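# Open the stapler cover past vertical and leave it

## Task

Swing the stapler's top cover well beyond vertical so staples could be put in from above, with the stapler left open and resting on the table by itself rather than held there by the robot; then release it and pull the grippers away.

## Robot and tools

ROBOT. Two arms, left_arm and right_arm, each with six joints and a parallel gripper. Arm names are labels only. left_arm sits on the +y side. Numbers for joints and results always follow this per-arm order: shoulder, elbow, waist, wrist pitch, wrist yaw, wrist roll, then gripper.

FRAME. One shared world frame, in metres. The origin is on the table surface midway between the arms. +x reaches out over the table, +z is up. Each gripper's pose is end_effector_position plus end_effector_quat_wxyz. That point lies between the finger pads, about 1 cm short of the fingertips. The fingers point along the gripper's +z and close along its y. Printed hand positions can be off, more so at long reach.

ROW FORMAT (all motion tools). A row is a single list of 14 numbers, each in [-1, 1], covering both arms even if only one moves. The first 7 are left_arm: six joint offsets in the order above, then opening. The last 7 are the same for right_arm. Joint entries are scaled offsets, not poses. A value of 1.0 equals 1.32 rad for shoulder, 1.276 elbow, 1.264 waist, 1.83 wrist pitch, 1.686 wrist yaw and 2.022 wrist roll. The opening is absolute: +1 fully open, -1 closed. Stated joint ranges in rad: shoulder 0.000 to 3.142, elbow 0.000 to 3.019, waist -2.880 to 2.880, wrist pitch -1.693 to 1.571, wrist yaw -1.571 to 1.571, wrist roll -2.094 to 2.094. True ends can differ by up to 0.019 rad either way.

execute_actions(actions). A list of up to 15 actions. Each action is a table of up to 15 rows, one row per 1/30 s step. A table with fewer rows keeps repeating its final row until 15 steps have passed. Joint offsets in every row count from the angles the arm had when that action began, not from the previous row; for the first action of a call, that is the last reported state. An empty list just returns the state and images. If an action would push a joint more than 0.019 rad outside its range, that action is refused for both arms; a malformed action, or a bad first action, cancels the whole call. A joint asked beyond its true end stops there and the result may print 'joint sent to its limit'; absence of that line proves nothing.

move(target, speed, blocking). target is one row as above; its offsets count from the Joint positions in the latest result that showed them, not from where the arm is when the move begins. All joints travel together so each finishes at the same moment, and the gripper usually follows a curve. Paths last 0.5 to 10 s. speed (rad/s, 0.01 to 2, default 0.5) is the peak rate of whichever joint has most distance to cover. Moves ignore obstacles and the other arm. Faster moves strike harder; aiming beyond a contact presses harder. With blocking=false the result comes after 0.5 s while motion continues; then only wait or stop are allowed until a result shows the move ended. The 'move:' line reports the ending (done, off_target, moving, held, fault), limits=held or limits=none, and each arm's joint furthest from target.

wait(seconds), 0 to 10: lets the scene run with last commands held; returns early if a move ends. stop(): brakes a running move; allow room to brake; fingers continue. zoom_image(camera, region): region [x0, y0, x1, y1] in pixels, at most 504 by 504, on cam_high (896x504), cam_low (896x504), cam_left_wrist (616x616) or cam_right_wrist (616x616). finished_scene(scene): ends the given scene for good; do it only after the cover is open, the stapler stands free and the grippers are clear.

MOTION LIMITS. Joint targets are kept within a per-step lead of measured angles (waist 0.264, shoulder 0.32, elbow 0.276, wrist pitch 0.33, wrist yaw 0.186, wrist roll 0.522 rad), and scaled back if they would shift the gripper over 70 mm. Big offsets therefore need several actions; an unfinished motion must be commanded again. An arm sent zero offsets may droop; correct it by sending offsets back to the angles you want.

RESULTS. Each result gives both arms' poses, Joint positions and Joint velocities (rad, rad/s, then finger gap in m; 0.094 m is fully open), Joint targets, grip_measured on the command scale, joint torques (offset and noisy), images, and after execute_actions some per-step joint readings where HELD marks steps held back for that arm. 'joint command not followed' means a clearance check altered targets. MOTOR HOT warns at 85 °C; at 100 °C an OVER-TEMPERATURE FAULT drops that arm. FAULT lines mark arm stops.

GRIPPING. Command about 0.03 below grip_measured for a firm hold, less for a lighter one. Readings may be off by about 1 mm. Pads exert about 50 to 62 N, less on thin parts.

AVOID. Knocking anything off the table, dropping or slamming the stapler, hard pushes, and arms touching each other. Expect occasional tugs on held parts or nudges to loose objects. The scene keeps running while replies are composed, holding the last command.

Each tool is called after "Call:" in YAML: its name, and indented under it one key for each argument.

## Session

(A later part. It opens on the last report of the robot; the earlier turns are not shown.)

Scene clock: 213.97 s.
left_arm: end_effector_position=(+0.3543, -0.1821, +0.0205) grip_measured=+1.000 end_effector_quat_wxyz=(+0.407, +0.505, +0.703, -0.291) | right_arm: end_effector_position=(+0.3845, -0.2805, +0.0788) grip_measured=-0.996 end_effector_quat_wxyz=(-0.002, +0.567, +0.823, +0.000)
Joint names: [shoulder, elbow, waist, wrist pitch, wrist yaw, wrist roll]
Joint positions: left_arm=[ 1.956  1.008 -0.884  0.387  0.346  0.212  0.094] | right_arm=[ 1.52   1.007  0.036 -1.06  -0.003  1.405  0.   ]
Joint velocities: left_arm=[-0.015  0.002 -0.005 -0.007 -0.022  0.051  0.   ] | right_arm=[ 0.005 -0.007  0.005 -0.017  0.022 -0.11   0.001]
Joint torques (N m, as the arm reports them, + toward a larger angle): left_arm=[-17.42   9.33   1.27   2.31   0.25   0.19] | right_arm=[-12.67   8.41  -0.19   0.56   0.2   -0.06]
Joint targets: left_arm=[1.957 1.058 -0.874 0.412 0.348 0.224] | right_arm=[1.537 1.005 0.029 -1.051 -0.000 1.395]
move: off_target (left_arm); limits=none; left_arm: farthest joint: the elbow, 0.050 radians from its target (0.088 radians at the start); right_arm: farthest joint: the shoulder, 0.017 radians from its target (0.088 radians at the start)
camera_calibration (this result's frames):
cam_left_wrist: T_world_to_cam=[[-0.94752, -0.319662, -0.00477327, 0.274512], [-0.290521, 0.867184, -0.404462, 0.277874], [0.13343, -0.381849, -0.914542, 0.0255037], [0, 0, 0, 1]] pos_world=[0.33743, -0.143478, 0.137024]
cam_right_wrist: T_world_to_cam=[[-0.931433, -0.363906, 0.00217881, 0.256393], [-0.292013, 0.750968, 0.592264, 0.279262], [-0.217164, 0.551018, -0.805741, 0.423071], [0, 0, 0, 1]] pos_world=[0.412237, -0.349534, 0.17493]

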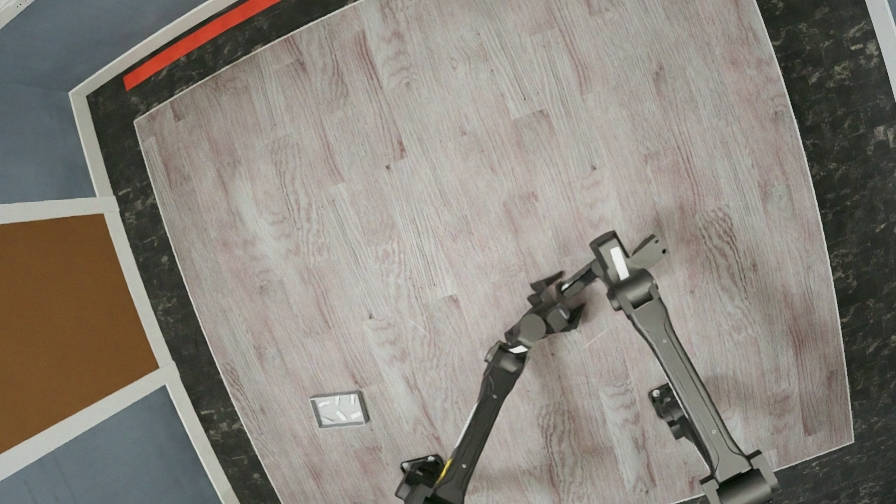

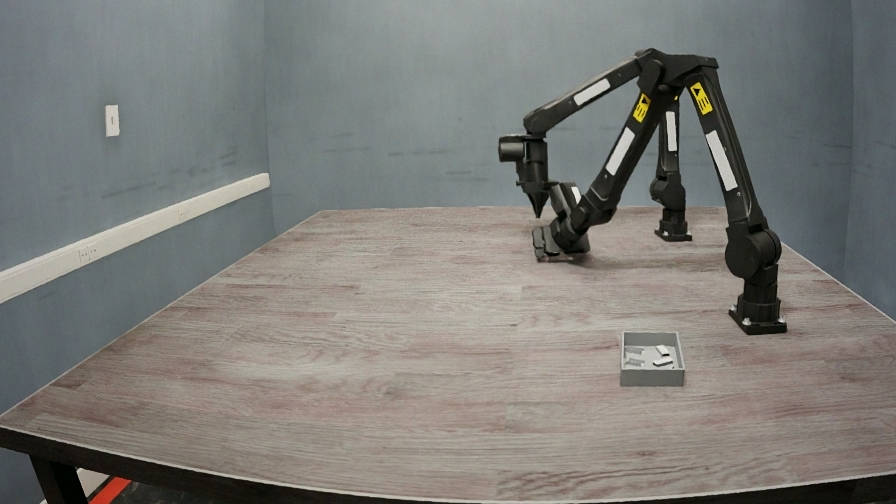

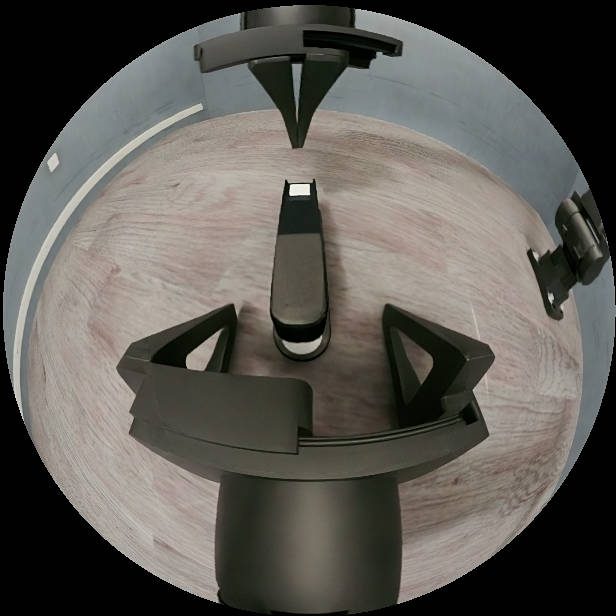

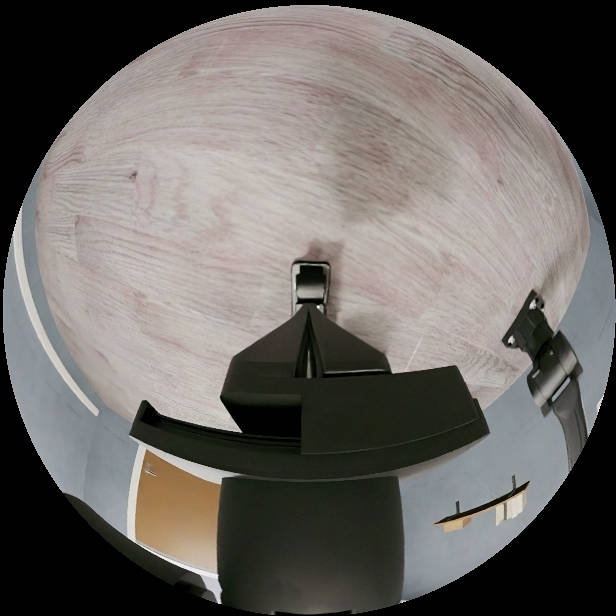

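Call:
move:
  target: [0.0148, 0.0392, 0.0127, 0.0238, 0.0012, 0.0059, 1, 0.025, -0.0326, 0.0220, 0.0366, 0.0018, 0.0104, -1]
  speed: 0.2

Scene clock: 231.27 s.
left_arm: end_effector_position=(+0.3564, -0.1822, +0.0181) grip_measured=+1.000 end_effector_quat_wxyz=(+0.411, +0.505, +0.701, -0.291) | right_arm: end_effector_position=(+0.3815, -0.2727, +0.0655) grip_measured=-0.996 end_effector_quat_wxyz=(+0.004, +0.564, +0.826, +0.007)
Joint names: [shoulder, elbow, waist, wrist pitch, wrist yaw, wrist roll]
Joint positions: left_arm=[ 1.966  1.008 -0.881  0.407  0.347  0.214  0.094] | right_arm=[ 1.525  0.972  0.057 -1.002 -0.003  1.416  0.   ]
Joint velocities: left_arm=[-0.005  0.012  0.005 -0.017  0.022 -0.007  0.   ] | right_arm=[-0.005  0.002  0.005 -0.007  0.037 -0.022 -0.   ]
Joint torques (N m, as the arm reports them, + toward a larger angle): left_arm=[-16.54   9.3    1.59   2.27   0.22   0.17] | right_arm=[-11.7    7.94   1.44   0.61   0.19   0.09]
Joint targets: left_arm=[1.975 1.058 -0.868 0.430 0.348 0.224] | right_arm=[1.553 0.966 0.064 -0.993 -0.000 1.426]
move: off_target (left_arm, right_arm); limits=none; left_arm: farthest joint: the elbow, 0.050 radians from its target (0.050 radians at the start); right_arm: farthest joint: the shoulder, 0.028 radians from its target (0.033 radians at the start)
camera_calibration (this result's frames):
cam_left_wrist: T_world_to_cam=[[-0.947166, -0.320606, -0.00945283, 0.276292], [-0.288301, 0.863904, -0.412981, 0.276343], [0.14057, -0.388436, -0.910691, 0.0191951], [0, 0, 0, 1]] pos_world=[0.338666, -0.142696, 0.134217]
cam_right_wrist: T_world_to_cam=[[-0.927941, -0.372391, -0.0158488, 0.254019], [-0.309422, 0.745933, 0.589782, 0.285796], [-0.207807, 0.552186, -0.807407, 0.404271], [0, 0, 0, 1]] pos_world=[0.408156, -0.341824, 0.16188]

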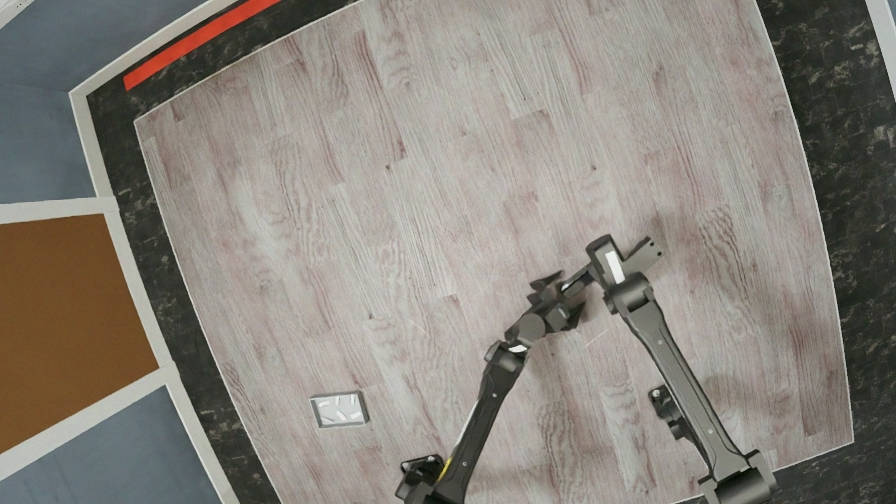

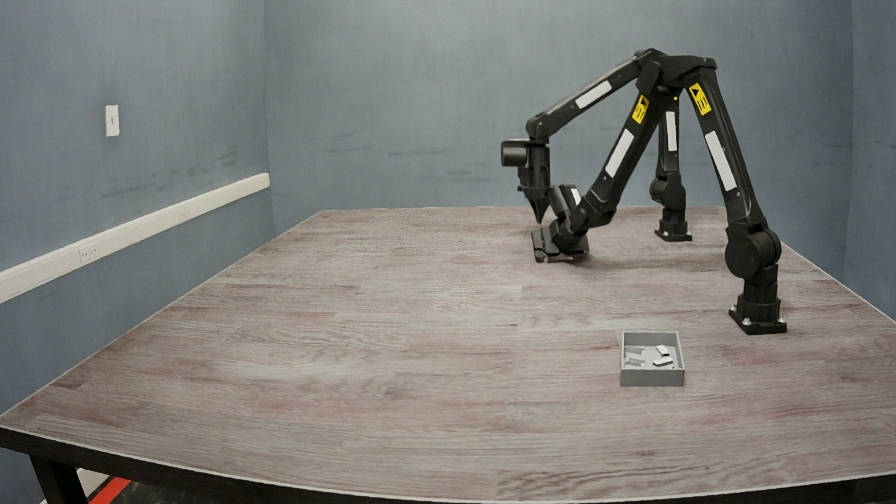

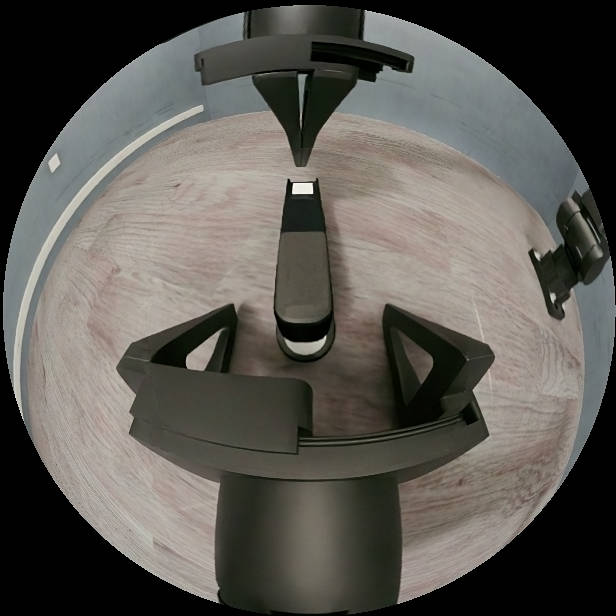

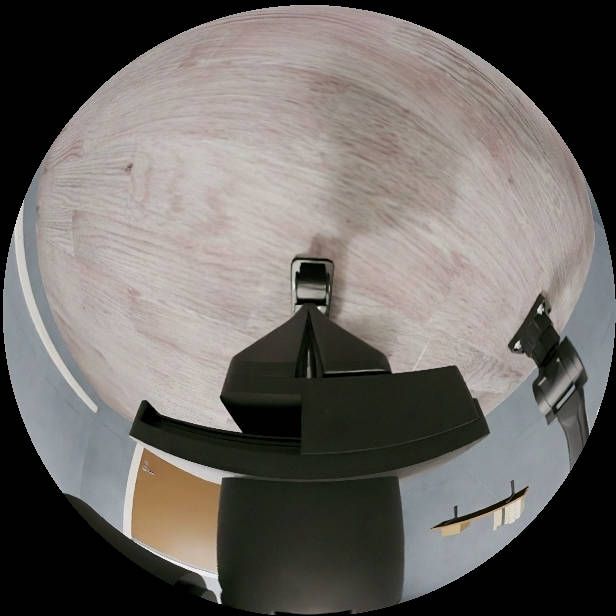

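Call:
move:
  target: [0.0159, 0.0392, 0.008, 0.0126, 0.0006, 0.005, 1, 0.0364, -0.0161, 0.0, 0.0169, 0.0018, 0.0, -1]
  speed: 0.2

Scene clock: 239.50 s.
left_arm: end_effector_position=(+0.3575, -0.1838, +0.0179) grip_measured=+1.000 end_effector_quat_wxyz=(+0.413, +0.505, +0.699, -0.292) | right_arm: end_effector_position=(+0.3784, -0.2734, +0.0518) grip_measured=-0.996 end_effector_quat_wxyz=(-0.001, +0.564, +0.826, +0.001)
Joint names: [shoulder, elbow, waist, wrist pitch, wrist yaw, wrist roll]
Joint positions: left_arm=[ 1.971  1.013 -0.881  0.412  0.349  0.214  0.094] | right_arm=[ 1.549  0.957  0.057 -0.98  -0.003  1.417  0.   ]
Joint velocities: left_arm=[-0.034  0.002 -0.005  0.007 -0.007 -0.022  0.   ] | right_arm=[-0.005 -0.002 -0.005 -0.007  0.022  0.007  0.001]
Joint torques (N m, as the arm reports them, + toward a larger angle): left_arm=[-15.77   8.9    1.31   2.09   0.14   0.16] | right_arm=[-11.89   7.96   0.61   0.54   0.2    0.03]
Joint targets: left_arm=[1.987 1.059 -0.871 0.431 0.348 0.224] | right_arm=[1.573 0.952 0.057 -0.971 -0.000 1.416]
move: off_target (left_arm, right_arm); limits=none; left_arm: farthest joint: the elbow, 0.045 radians from its target (0.050 radians at the start); right_arm: farthest joint: the shoulder, 0.025 radians from its target (0.048 radians at the start)
camera_calibration (this result's frames):
cam_left_wrist: T_world_to_cam=[[-0.947558, -0.319411, -0.0105329, 0.277221], [-0.286151, 0.862644, -0.417088, 0.277085], [0.142309, -0.392201, -0.908805, 0.0169146], [0, 0, 0, 1]] pos_world=[0.339564, -0.143845, 0.133861]
cam_right_wrist: T_world_to_cam=[[-0.928349, -0.37171, 0.000339536, 0.250205], [-0.299389, 0.748266, 0.592001, 0.290153], [-0.220307, 0.549482, -0.805937, 0.396876], [0, 0, 0, 1]] pos_world=[0.40658, -0.342184, 0.148001]

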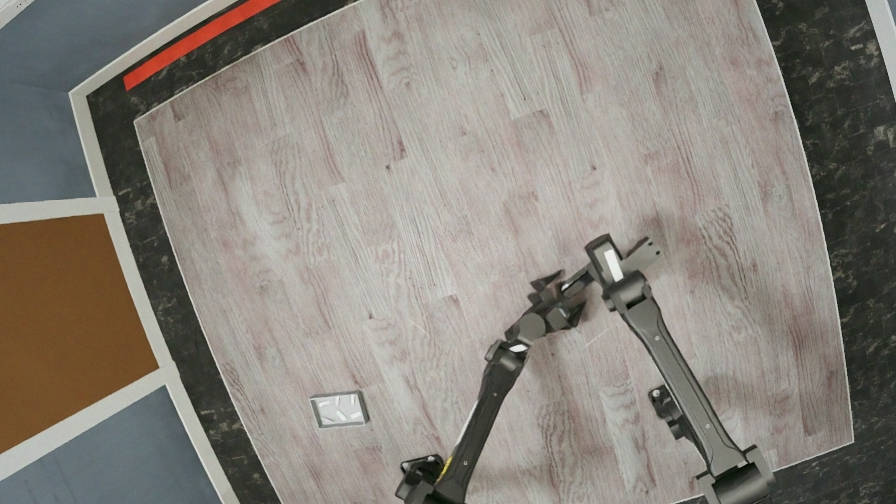

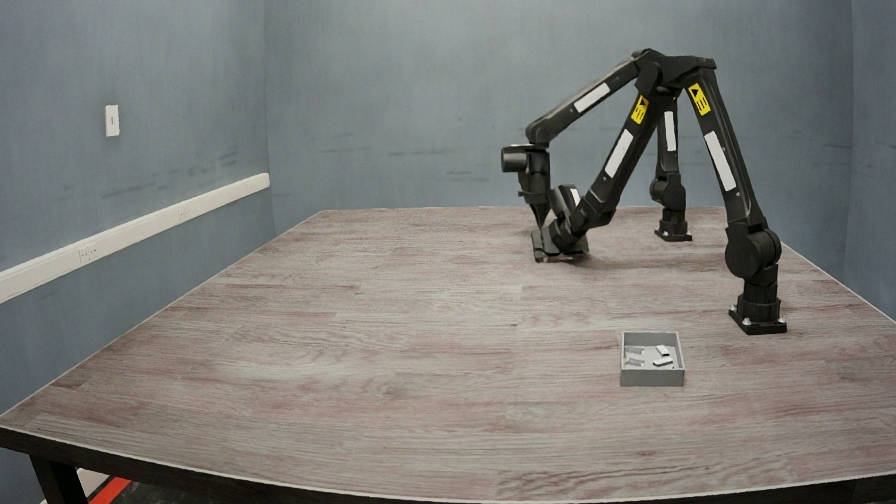

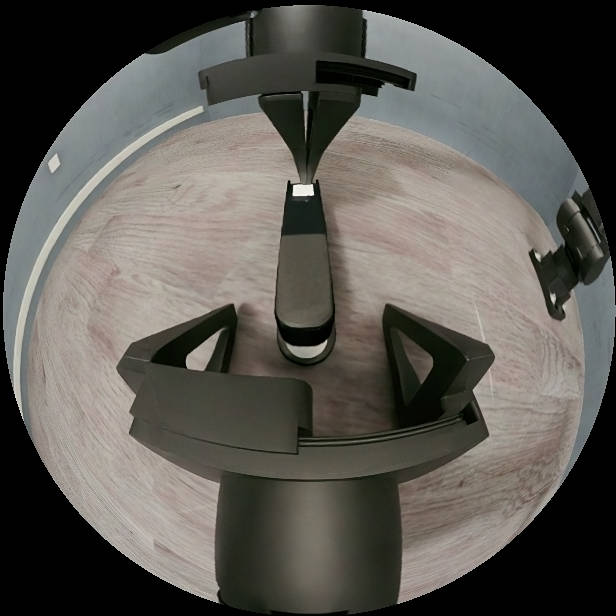

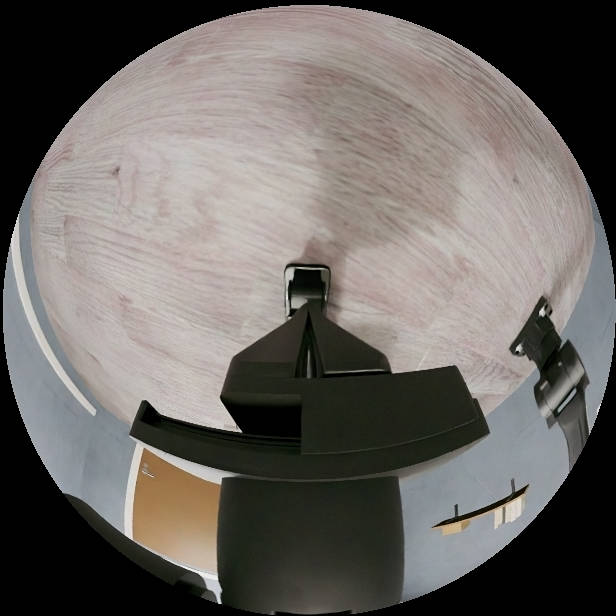

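Call:
move:
  target: [0.004, 0.036, 0.0, 0.010, 0.0, 0.0, -0.35, 0.0189, 0.0, 0.0, 0.005, 0.0, 0.0, -1]
  speed: 0.2

Call:
zoom_image:
  camera: "cam_left_wrist"
  region: [240, 130, 370, 260]

Scene clock: 242.33 s.
left_arm: end_effector_position=(+0.3577, -0.1838, +0.0179) grip_measured=-0.287 end_effector_quat_wxyz=(+0.413, +0.504, +0.700, -0.292) | right_arm: end_effector_position=(+0.3784, -0.2734, +0.0518) grip_measured=-0.996 end_effector_quat_wxyz=(-0.001, +0.564, +0.826, +0.001)
Joint names: [shoulder, elbow, waist, wrist pitch, wrist yaw, wrist roll]
Joint positions: left_arm=[ 1.971  1.013 -0.881  0.412  0.348  0.214  0.034] | right_arm=[ 1.549  0.957  0.057 -0.98  -0.003  1.417  0.   ]
Joint velocities: left_arm=[-0.005  0.002  0.005 -0.017 -0.051 -0.066 -0.001] | right_arm=[-0.005 -0.007 -0.005 -0.002 -0.037  0.037  0.001]
Joint torques (N m, as the arm reports them, + toward a larger angle): left_arm=[-16.9    8.98   0.7    2.1    0.21   0.07] | right_arm=[-12.16   8.24   0.64   0.58   0.06   0.03]
Joint targets: left_arm=[1.976 1.059 -0.881 0.431 0.349 0.214] | right_arm=[1.573 0.957 0.057 -0.971 -0.003 1.417]
move: off_target (left_arm, right_arm); limits=none; left_arm: farthest joint: the elbow, 0.046 radians from its target (0.046 radians at the start); right_arm: farthest joint: the shoulder, 0.025 radians from its target (0.025 radians at the start)
camera_calibration (this result's frames):
cam_left_wrist: T_world_to_cam=[[-0.947346, -0.320026, -0.0108965, 0.277166], [-0.286591, 0.862568, -0.416944, 0.277203], [0.142832, -0.391867, -0.908867, 0.0167733], [0, 0, 0, 1]] pos_world=[0.339621, -0.143833, 0.133843]
cam_right_wrist: T_world_to_cam=[[-0.928349, -0.37171, 0.000339536, 0.250205], [-0.299389, 0.748266, 0.592001, 0.290153], [-0.220307, 0.549482, -0.805937, 0.396876], [0, 0, 0, 1]] pos_world=[0.40658, -0.342184, 0.148001]

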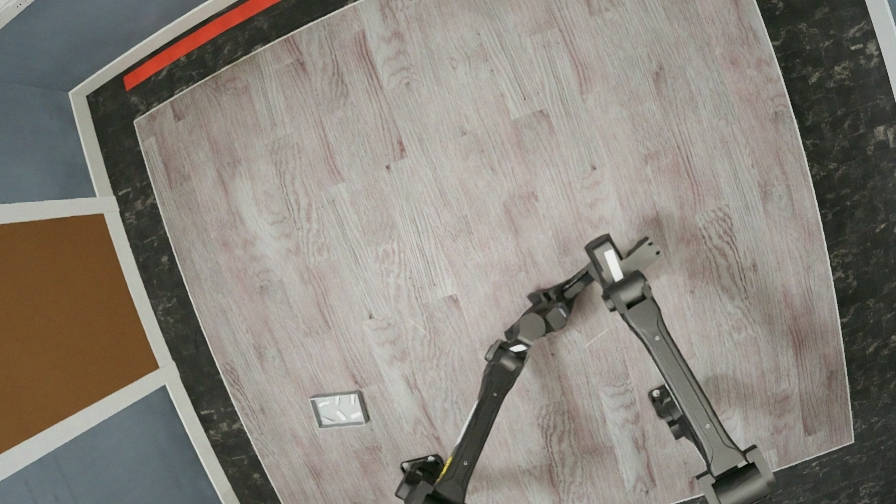

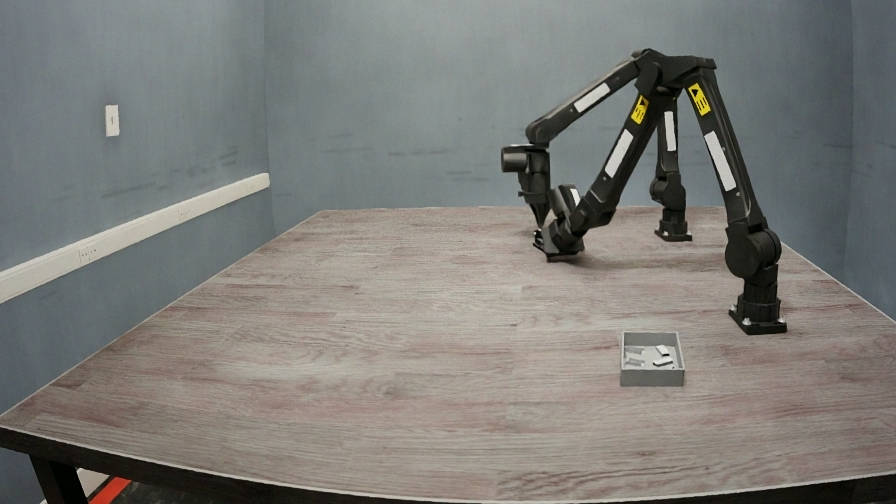

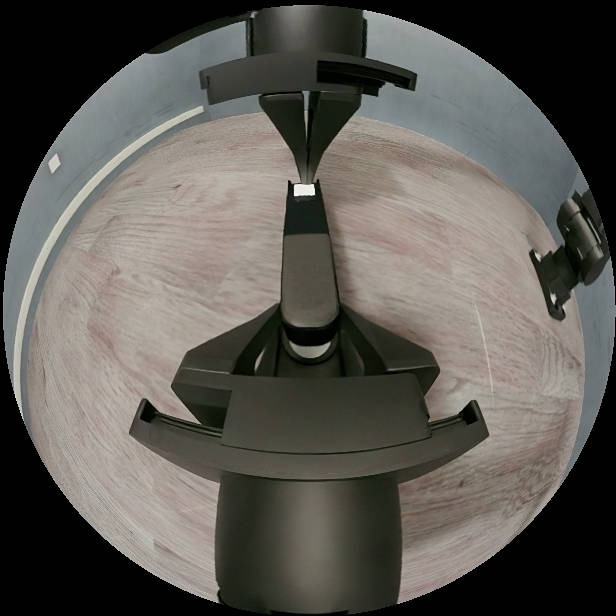

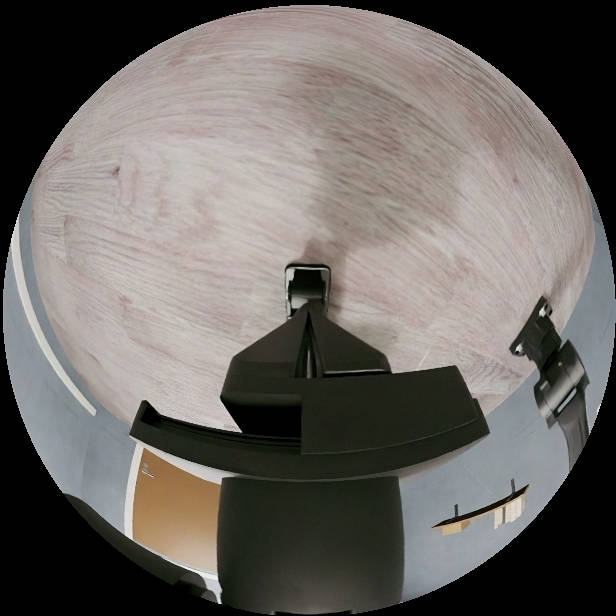

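Region (240, 130, 370, 260) of cam_left_wrist's 616x616 image, scaled by 3.877, with more detail than that image has.

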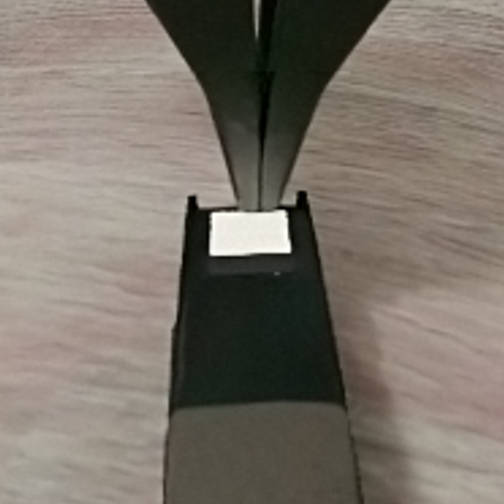

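Call:
zoom_image:
  camera: "cam_low"
  region: [500, 190, 590, 265]

Call:
zoom_image:
  camera: "cam_right_wrist"
  region: [260, 240, 360, 340]

Region (500, 190, 590, 265) of cam_low's 896x504 image, scaled by 5.600, with more detail than that image has.

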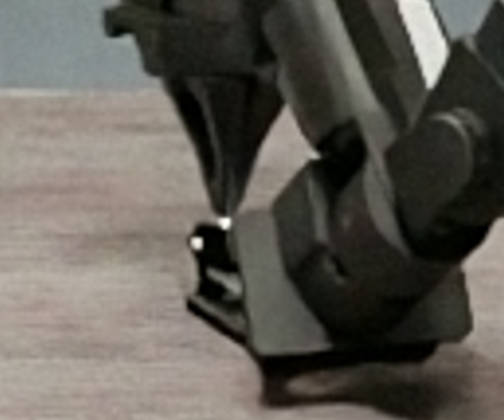

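Region (260, 240, 360, 340) of cam_right_wrist's 616x616 image, scaled by 5.040, with more detail than that image has.

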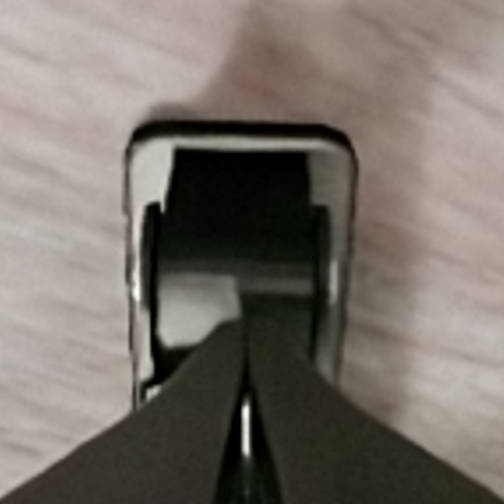

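Call:
move:
  target: [0.004, 0.036, 0.0, 0.010, 0.0, 0.0, -0.32, 0.0189, 0.0, -0.0105, 0.005, 0.0, 0.0, -1]
  speed: 0.1

Call:
move:
  target: [0.004, 0.036, 0.0, 0.010, 0.0, 0.0, -0.32, 0.0235, -0.0082, 0.0, 0.0111, 0.0, 0.0, -1]
  speed: 0.1

Call:
zoom_image:
  camera: "cam_left_wrist"
  region: [240, 130, 370, 260]

Scene clock: 251.00 s.
left_arm: end_effector_position=(+0.3577, -0.1838, +0.0179) grip_measured=-0.287 end_effector_quat_wxyz=(+0.413, +0.504, +0.700, -0.292) | right_arm: end_effector_position=(+0.3788, -0.2750, +0.0518) grip_measured=-0.996 end_effector_quat_wxyz=(-0.001, +0.566, +0.825, +0.001)
Joint names: [shoulder, elbow, waist, wrist pitch, wrist yaw, wrist roll]
Joint positions: left_arm=[ 1.971  1.013 -0.881  0.412  0.348  0.214  0.034] | right_arm=[ 1.549  0.957  0.053 -0.98  -0.003  1.417  0.   ]
Joint velocities: left_arm=[-0.015 -0.027 -0.005 -0.012 -0.066  0.037  0.   ] | right_arm=[-0.024  0.002 -0.015 -0.007  0.007 -0.022 -0.001]
Joint torques (N m, as the arm reports them, + toward a larger angle): left_arm=[-16.93   8.93   0.55   2.14   0.17   0.09] | right_arm=[-12.13   8.25  -0.06   0.58   0.06   0.03]
Joint targets: left_arm=[1.976 1.059 -0.881 0.431 0.348 0.214] | right_arm=[1.573 0.957 0.043 -0.971 -0.003 1.417]
move: off_target (left_arm, right_arm); limits=none; left_arm: farthest joint: the elbow, 0.046 radians from its target (0.046 radians at the start); right_arm: farthest joint: the shoulder, 0.025 radians from its target (0.025 radians at the start)
camera_calibration (this result's frames):
cam_left_wrist: T_world_to_cam=[[-0.947346, -0.320026, -0.0108965, 0.277166], [-0.286591, 0.862568, -0.416944, 0.277203], [0.142832, -0.391867, -0.908867, 0.0167733], [0, 0, 0, 1]] pos_world=[0.339621, -0.143833, 0.133843]
cam_right_wrist: T_world_to_cam=[[-0.9299, -0.367811, 0.000339536, 0.251592], [-0.296246, 0.749515, 0.592001, 0.290635], [-0.217999, 0.550401, -0.805937, 0.397231], [0, 0, 0, 1]] pos_world=[0.406651, -0.343934, 0.148001]

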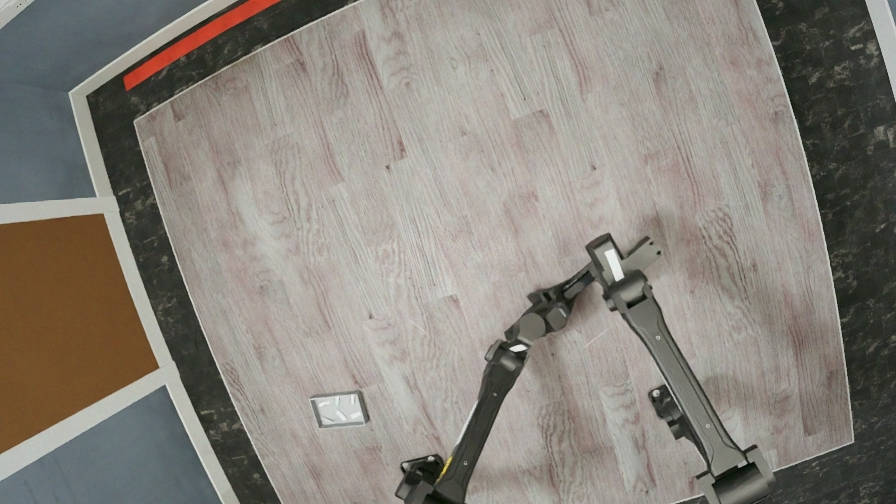

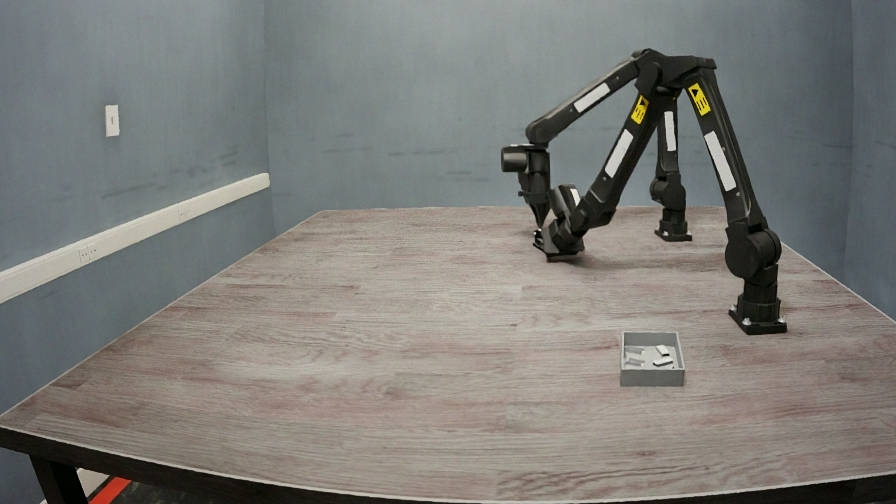

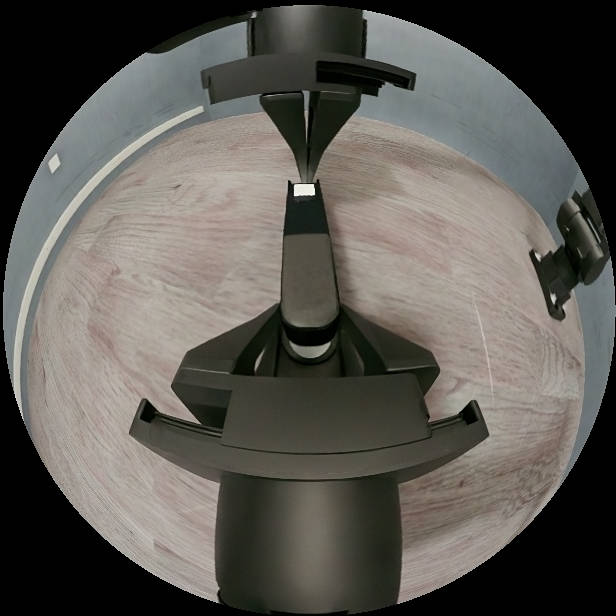

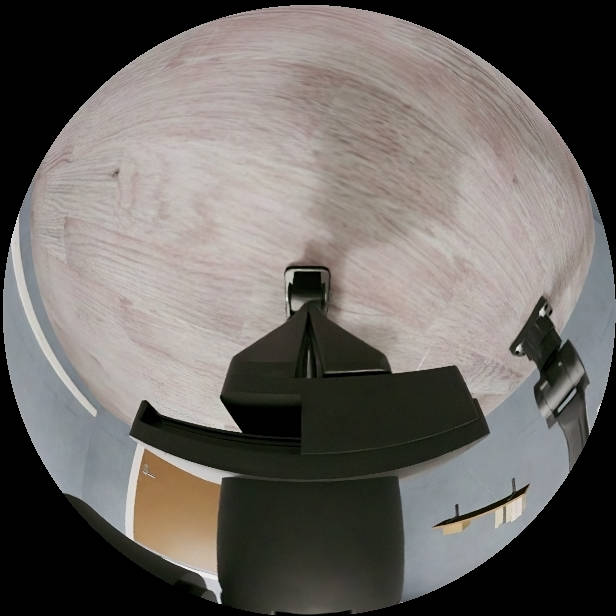

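Scene clock: 251.73 s.
left_arm: end_effector_position=(+0.3577, -0.1838, +0.0179) grip_measured=-0.287 end_effector_quat_wxyz=(+0.413, +0.504, +0.700, -0.292) | right_arm: end_effector_position=(+0.3814, -0.2744, +0.0517) grip_measured=-0.996 end_effector_quat_wxyz=(+0.002, +0.566, +0.825, +0.005)
Joint names: [shoulder, elbow, waist, wrist pitch, wrist yaw, wrist roll]
Joint positions: left_arm=[ 1.971  1.013 -0.881  0.412  0.348  0.214  0.034] | right_arm=[ 1.549  0.957  0.053 -0.969 -0.003  1.417  0.   ]
Joint velocities: left_arm=[-0.005 -0.007 -0.005  0.002  0.007 -0.022 -0.001] | right_arm=[ 0.005 -0.017 -0.015  0.017  0.037  0.022 -0.   ]
Joint torques (N m, as the arm reports them, + toward a larger angle): left_arm=[-17.05   8.97   0.66   2.15   0.17   0.08] | right_arm=[-11.87   7.36   0.65   0.61   0.06   0.03]
Joint targets: left_arm=[1.976 1.059 -0.881 0.431 0.348 0.214] | right_arm=[1.579 0.947 0.053 -0.960 -0.003 1.417]
move: off_target (left_arm, right_arm); limits=none; left_arm: farthest joint: the elbow, 0.046 radians from its target (0.046 radians at the start); right_arm: farthest joint: the shoulder, 0.031 radians from its target (0.032 radians at the start)
camera_calibration (this result's frames):
cam_left_wrist: T_world_to_cam=[[-0.947346, -0.320026, -0.0108965, 0.277166], [-0.286591, 0.862568, -0.416944, 0.277203], [0.142832, -0.391867, -0.908867, 0.0167733], [0, 0, 0, 1]] pos_world=[0.339621, -0.143833, 0.133843]
cam_right_wrist: T_world_to_cam=[[-0.929849, -0.3678, -0.0102017, 0.254775], [-0.302417, 0.74817, 0.59058, 0.293121], [-0.209583, 0.552236, -0.806914, 0.394726], [0, 0, 0, 1]] pos_world=[0.408275, -0.34358, 0.147998]

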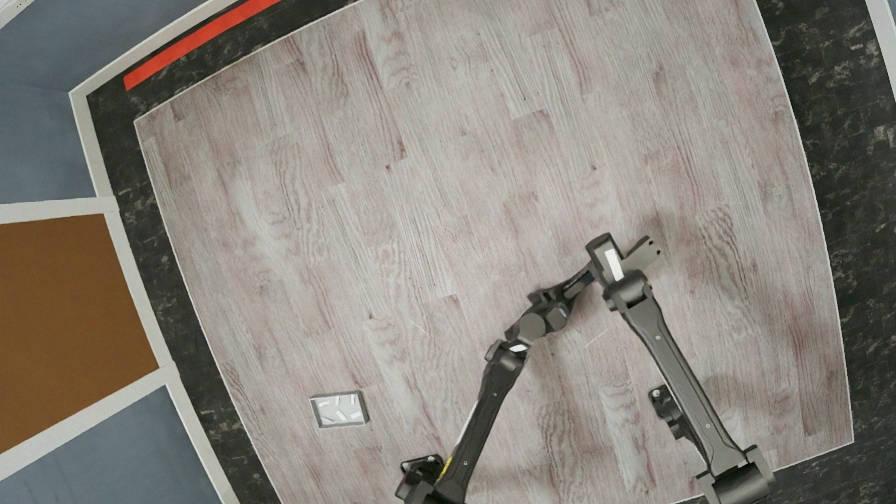

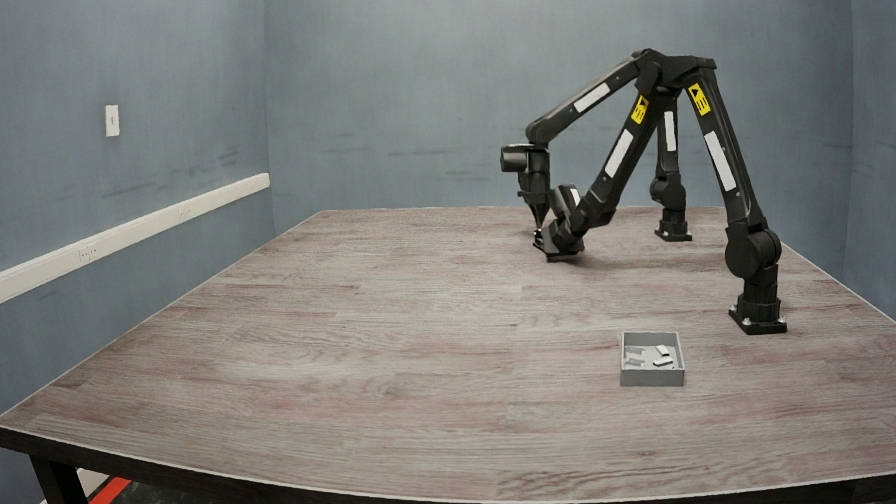

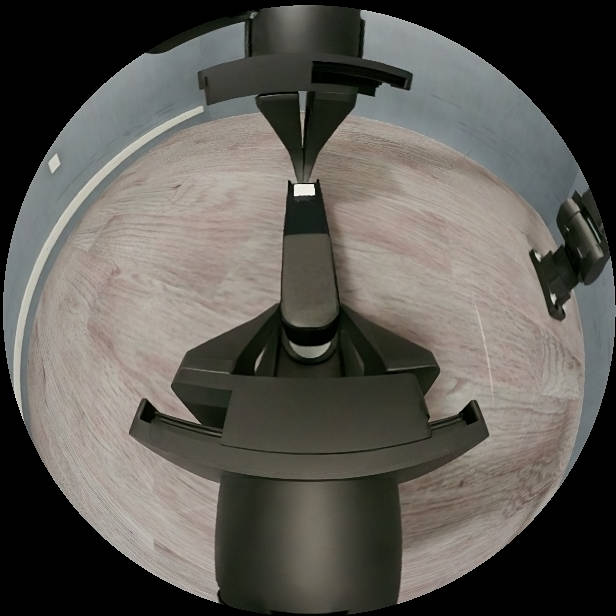

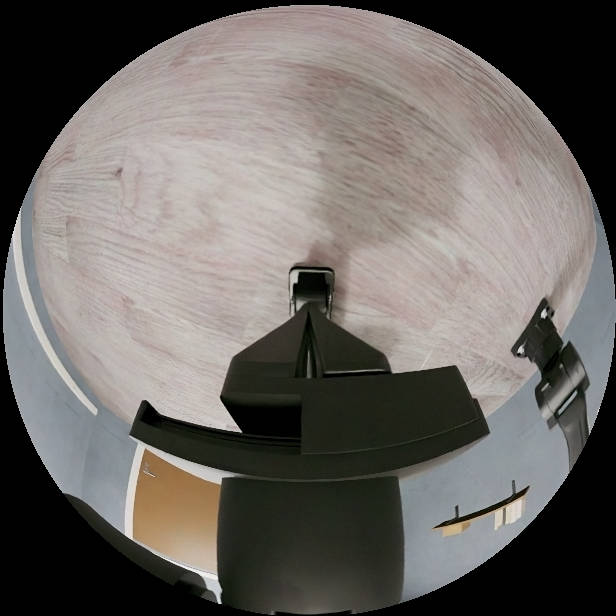

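Region (240, 130, 370, 260) of cam_left_wrist's 616x616 image, scaled by 3.877, with more detail than that image has.

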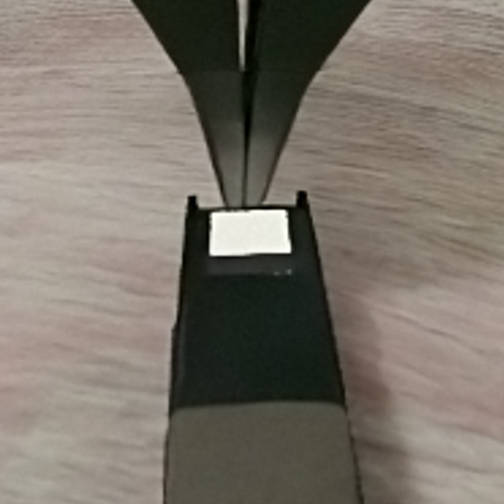

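Call:
move:
  target: [0.004, 0.036, 0.0, 0.010, 0.0, 0.0, -0.32, 0.0189, -0.0157, 0.0, 0.011, 0.0, 0.0, -1]
  speed: 0.1

Call:
zoom_image:
  camera: "cam_left_wrist"
  region: [240, 130, 370, 260]

Scene clock: 255.57 s.
left_arm: end_effector_position=(+0.3577, -0.1838, +0.0179) grip_measured=-0.287 end_effector_quat_wxyz=(+0.413, +0.504, +0.700, -0.292) | right_arm: end_effector_position=(+0.3821, -0.2743, +0.0510) grip_measured=-0.996 end_effector_quat_wxyz=(+0.004, +0.566, +0.825, +0.007)
Joint names: [shoulder, elbow, waist, wrist pitch, wrist yaw, wrist roll]
Joint positions: left_arm=[ 1.971  1.013 -0.881  0.412  0.348  0.214  0.034] | right_arm=[ 1.549  0.955  0.053 -0.961 -0.003  1.417  0.   ]
Joint velocities: left_arm=[-0.024 -0.007 -0.005  0.002 -0.081 -0.007  0.001] | right_arm=[-0.005 -0.007 -0.005  0.002 -0.007  0.022  0.   ]
Joint torques (N m, as the arm reports them, + toward a larger angle): left_arm=[-16.97   8.97   0.51   2.1    0.17   0.06] | right_arm=[-12.19   6.76   0.65   0.65   0.06   0.03]
Joint targets: left_arm=[1.976 1.059 -0.881 0.431 0.348 0.214] | right_arm=[1.574 0.937 0.053 -0.948 -0.003 1.417]
move: off_target (left_arm, right_arm); limits=none; left_arm: farthest joint: the elbow, 0.046 radians from its target (0.046 radians at the start); right_arm: farthest joint: the shoulder, 0.025 radians from its target (0.025 radians at the start)
camera_calibration (this result's frames):
cam_left_wrist: T_world_to_cam=[[-0.947346, -0.320026, -0.0108965, 0.277166], [-0.286591, 0.862568, -0.416944, 0.277203], [0.142832, -0.391867, -0.908867, 0.0167733], [0, 0, 0, 1]] pos_world=[0.339621, -0.143833, 0.133843]
cam_right_wrist: T_world_to_cam=[[-0.929788, -0.367787, -0.0150955, 0.255719], [-0.305277, 0.747547, 0.589898, 0.294597], [-0.205672, 0.553088, -0.807337, 0.392977], [0, 0, 0, 1]] pos_world=[0.408523, -0.343526, 0.147343]

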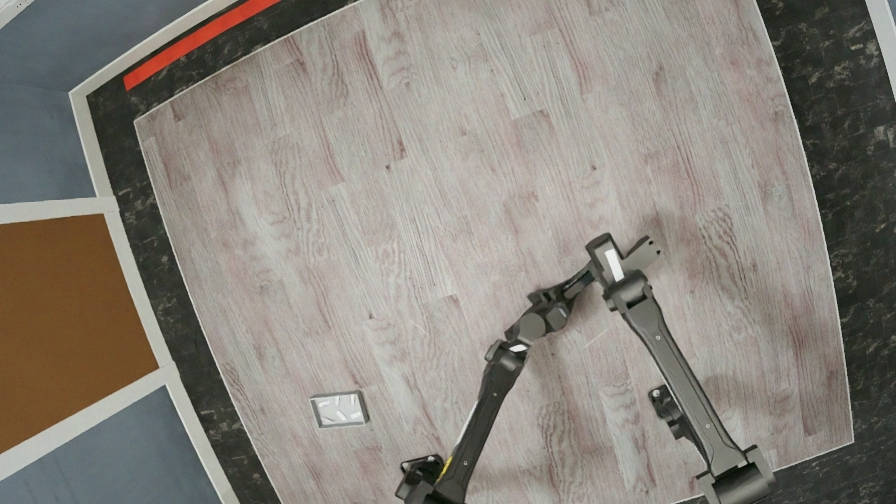

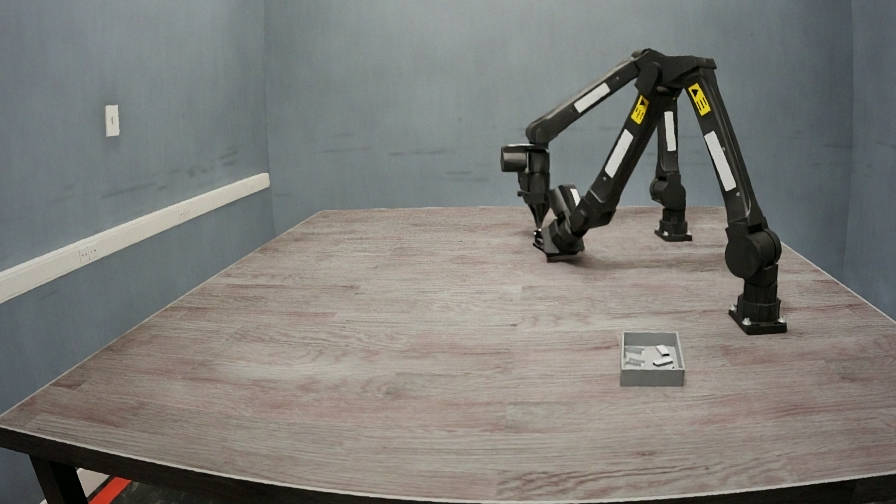

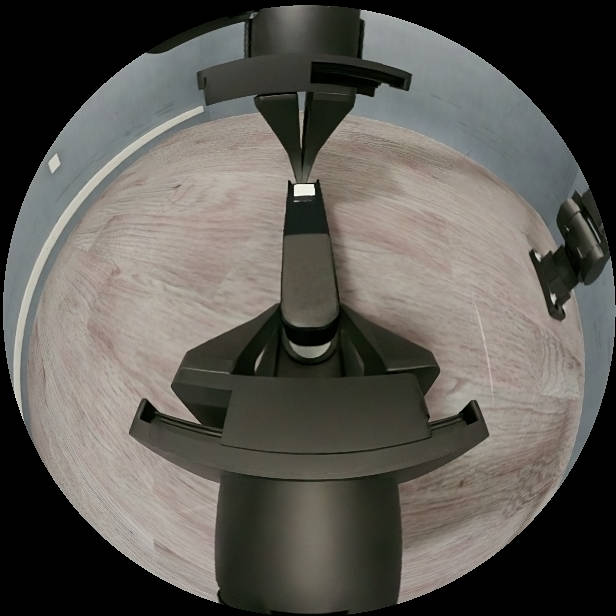

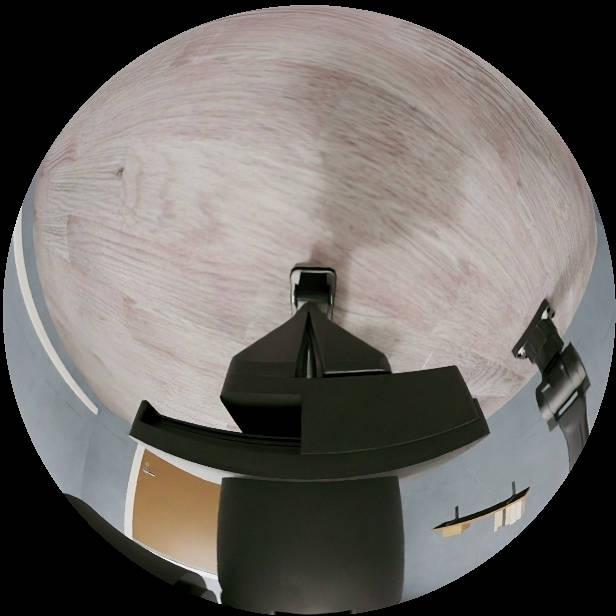

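Region (240, 130, 370, 260) of cam_left_wrist's 616x616 image, scaled by 3.877, with more detail than that image has.

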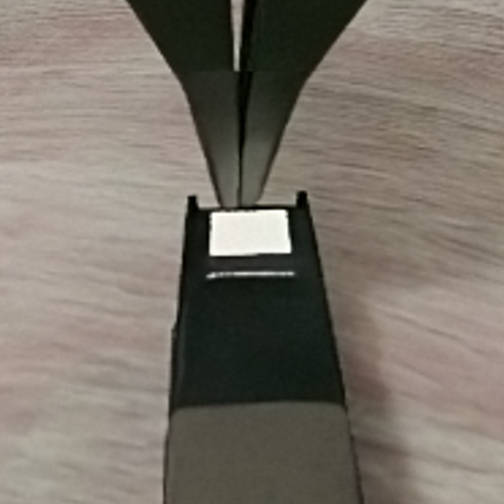

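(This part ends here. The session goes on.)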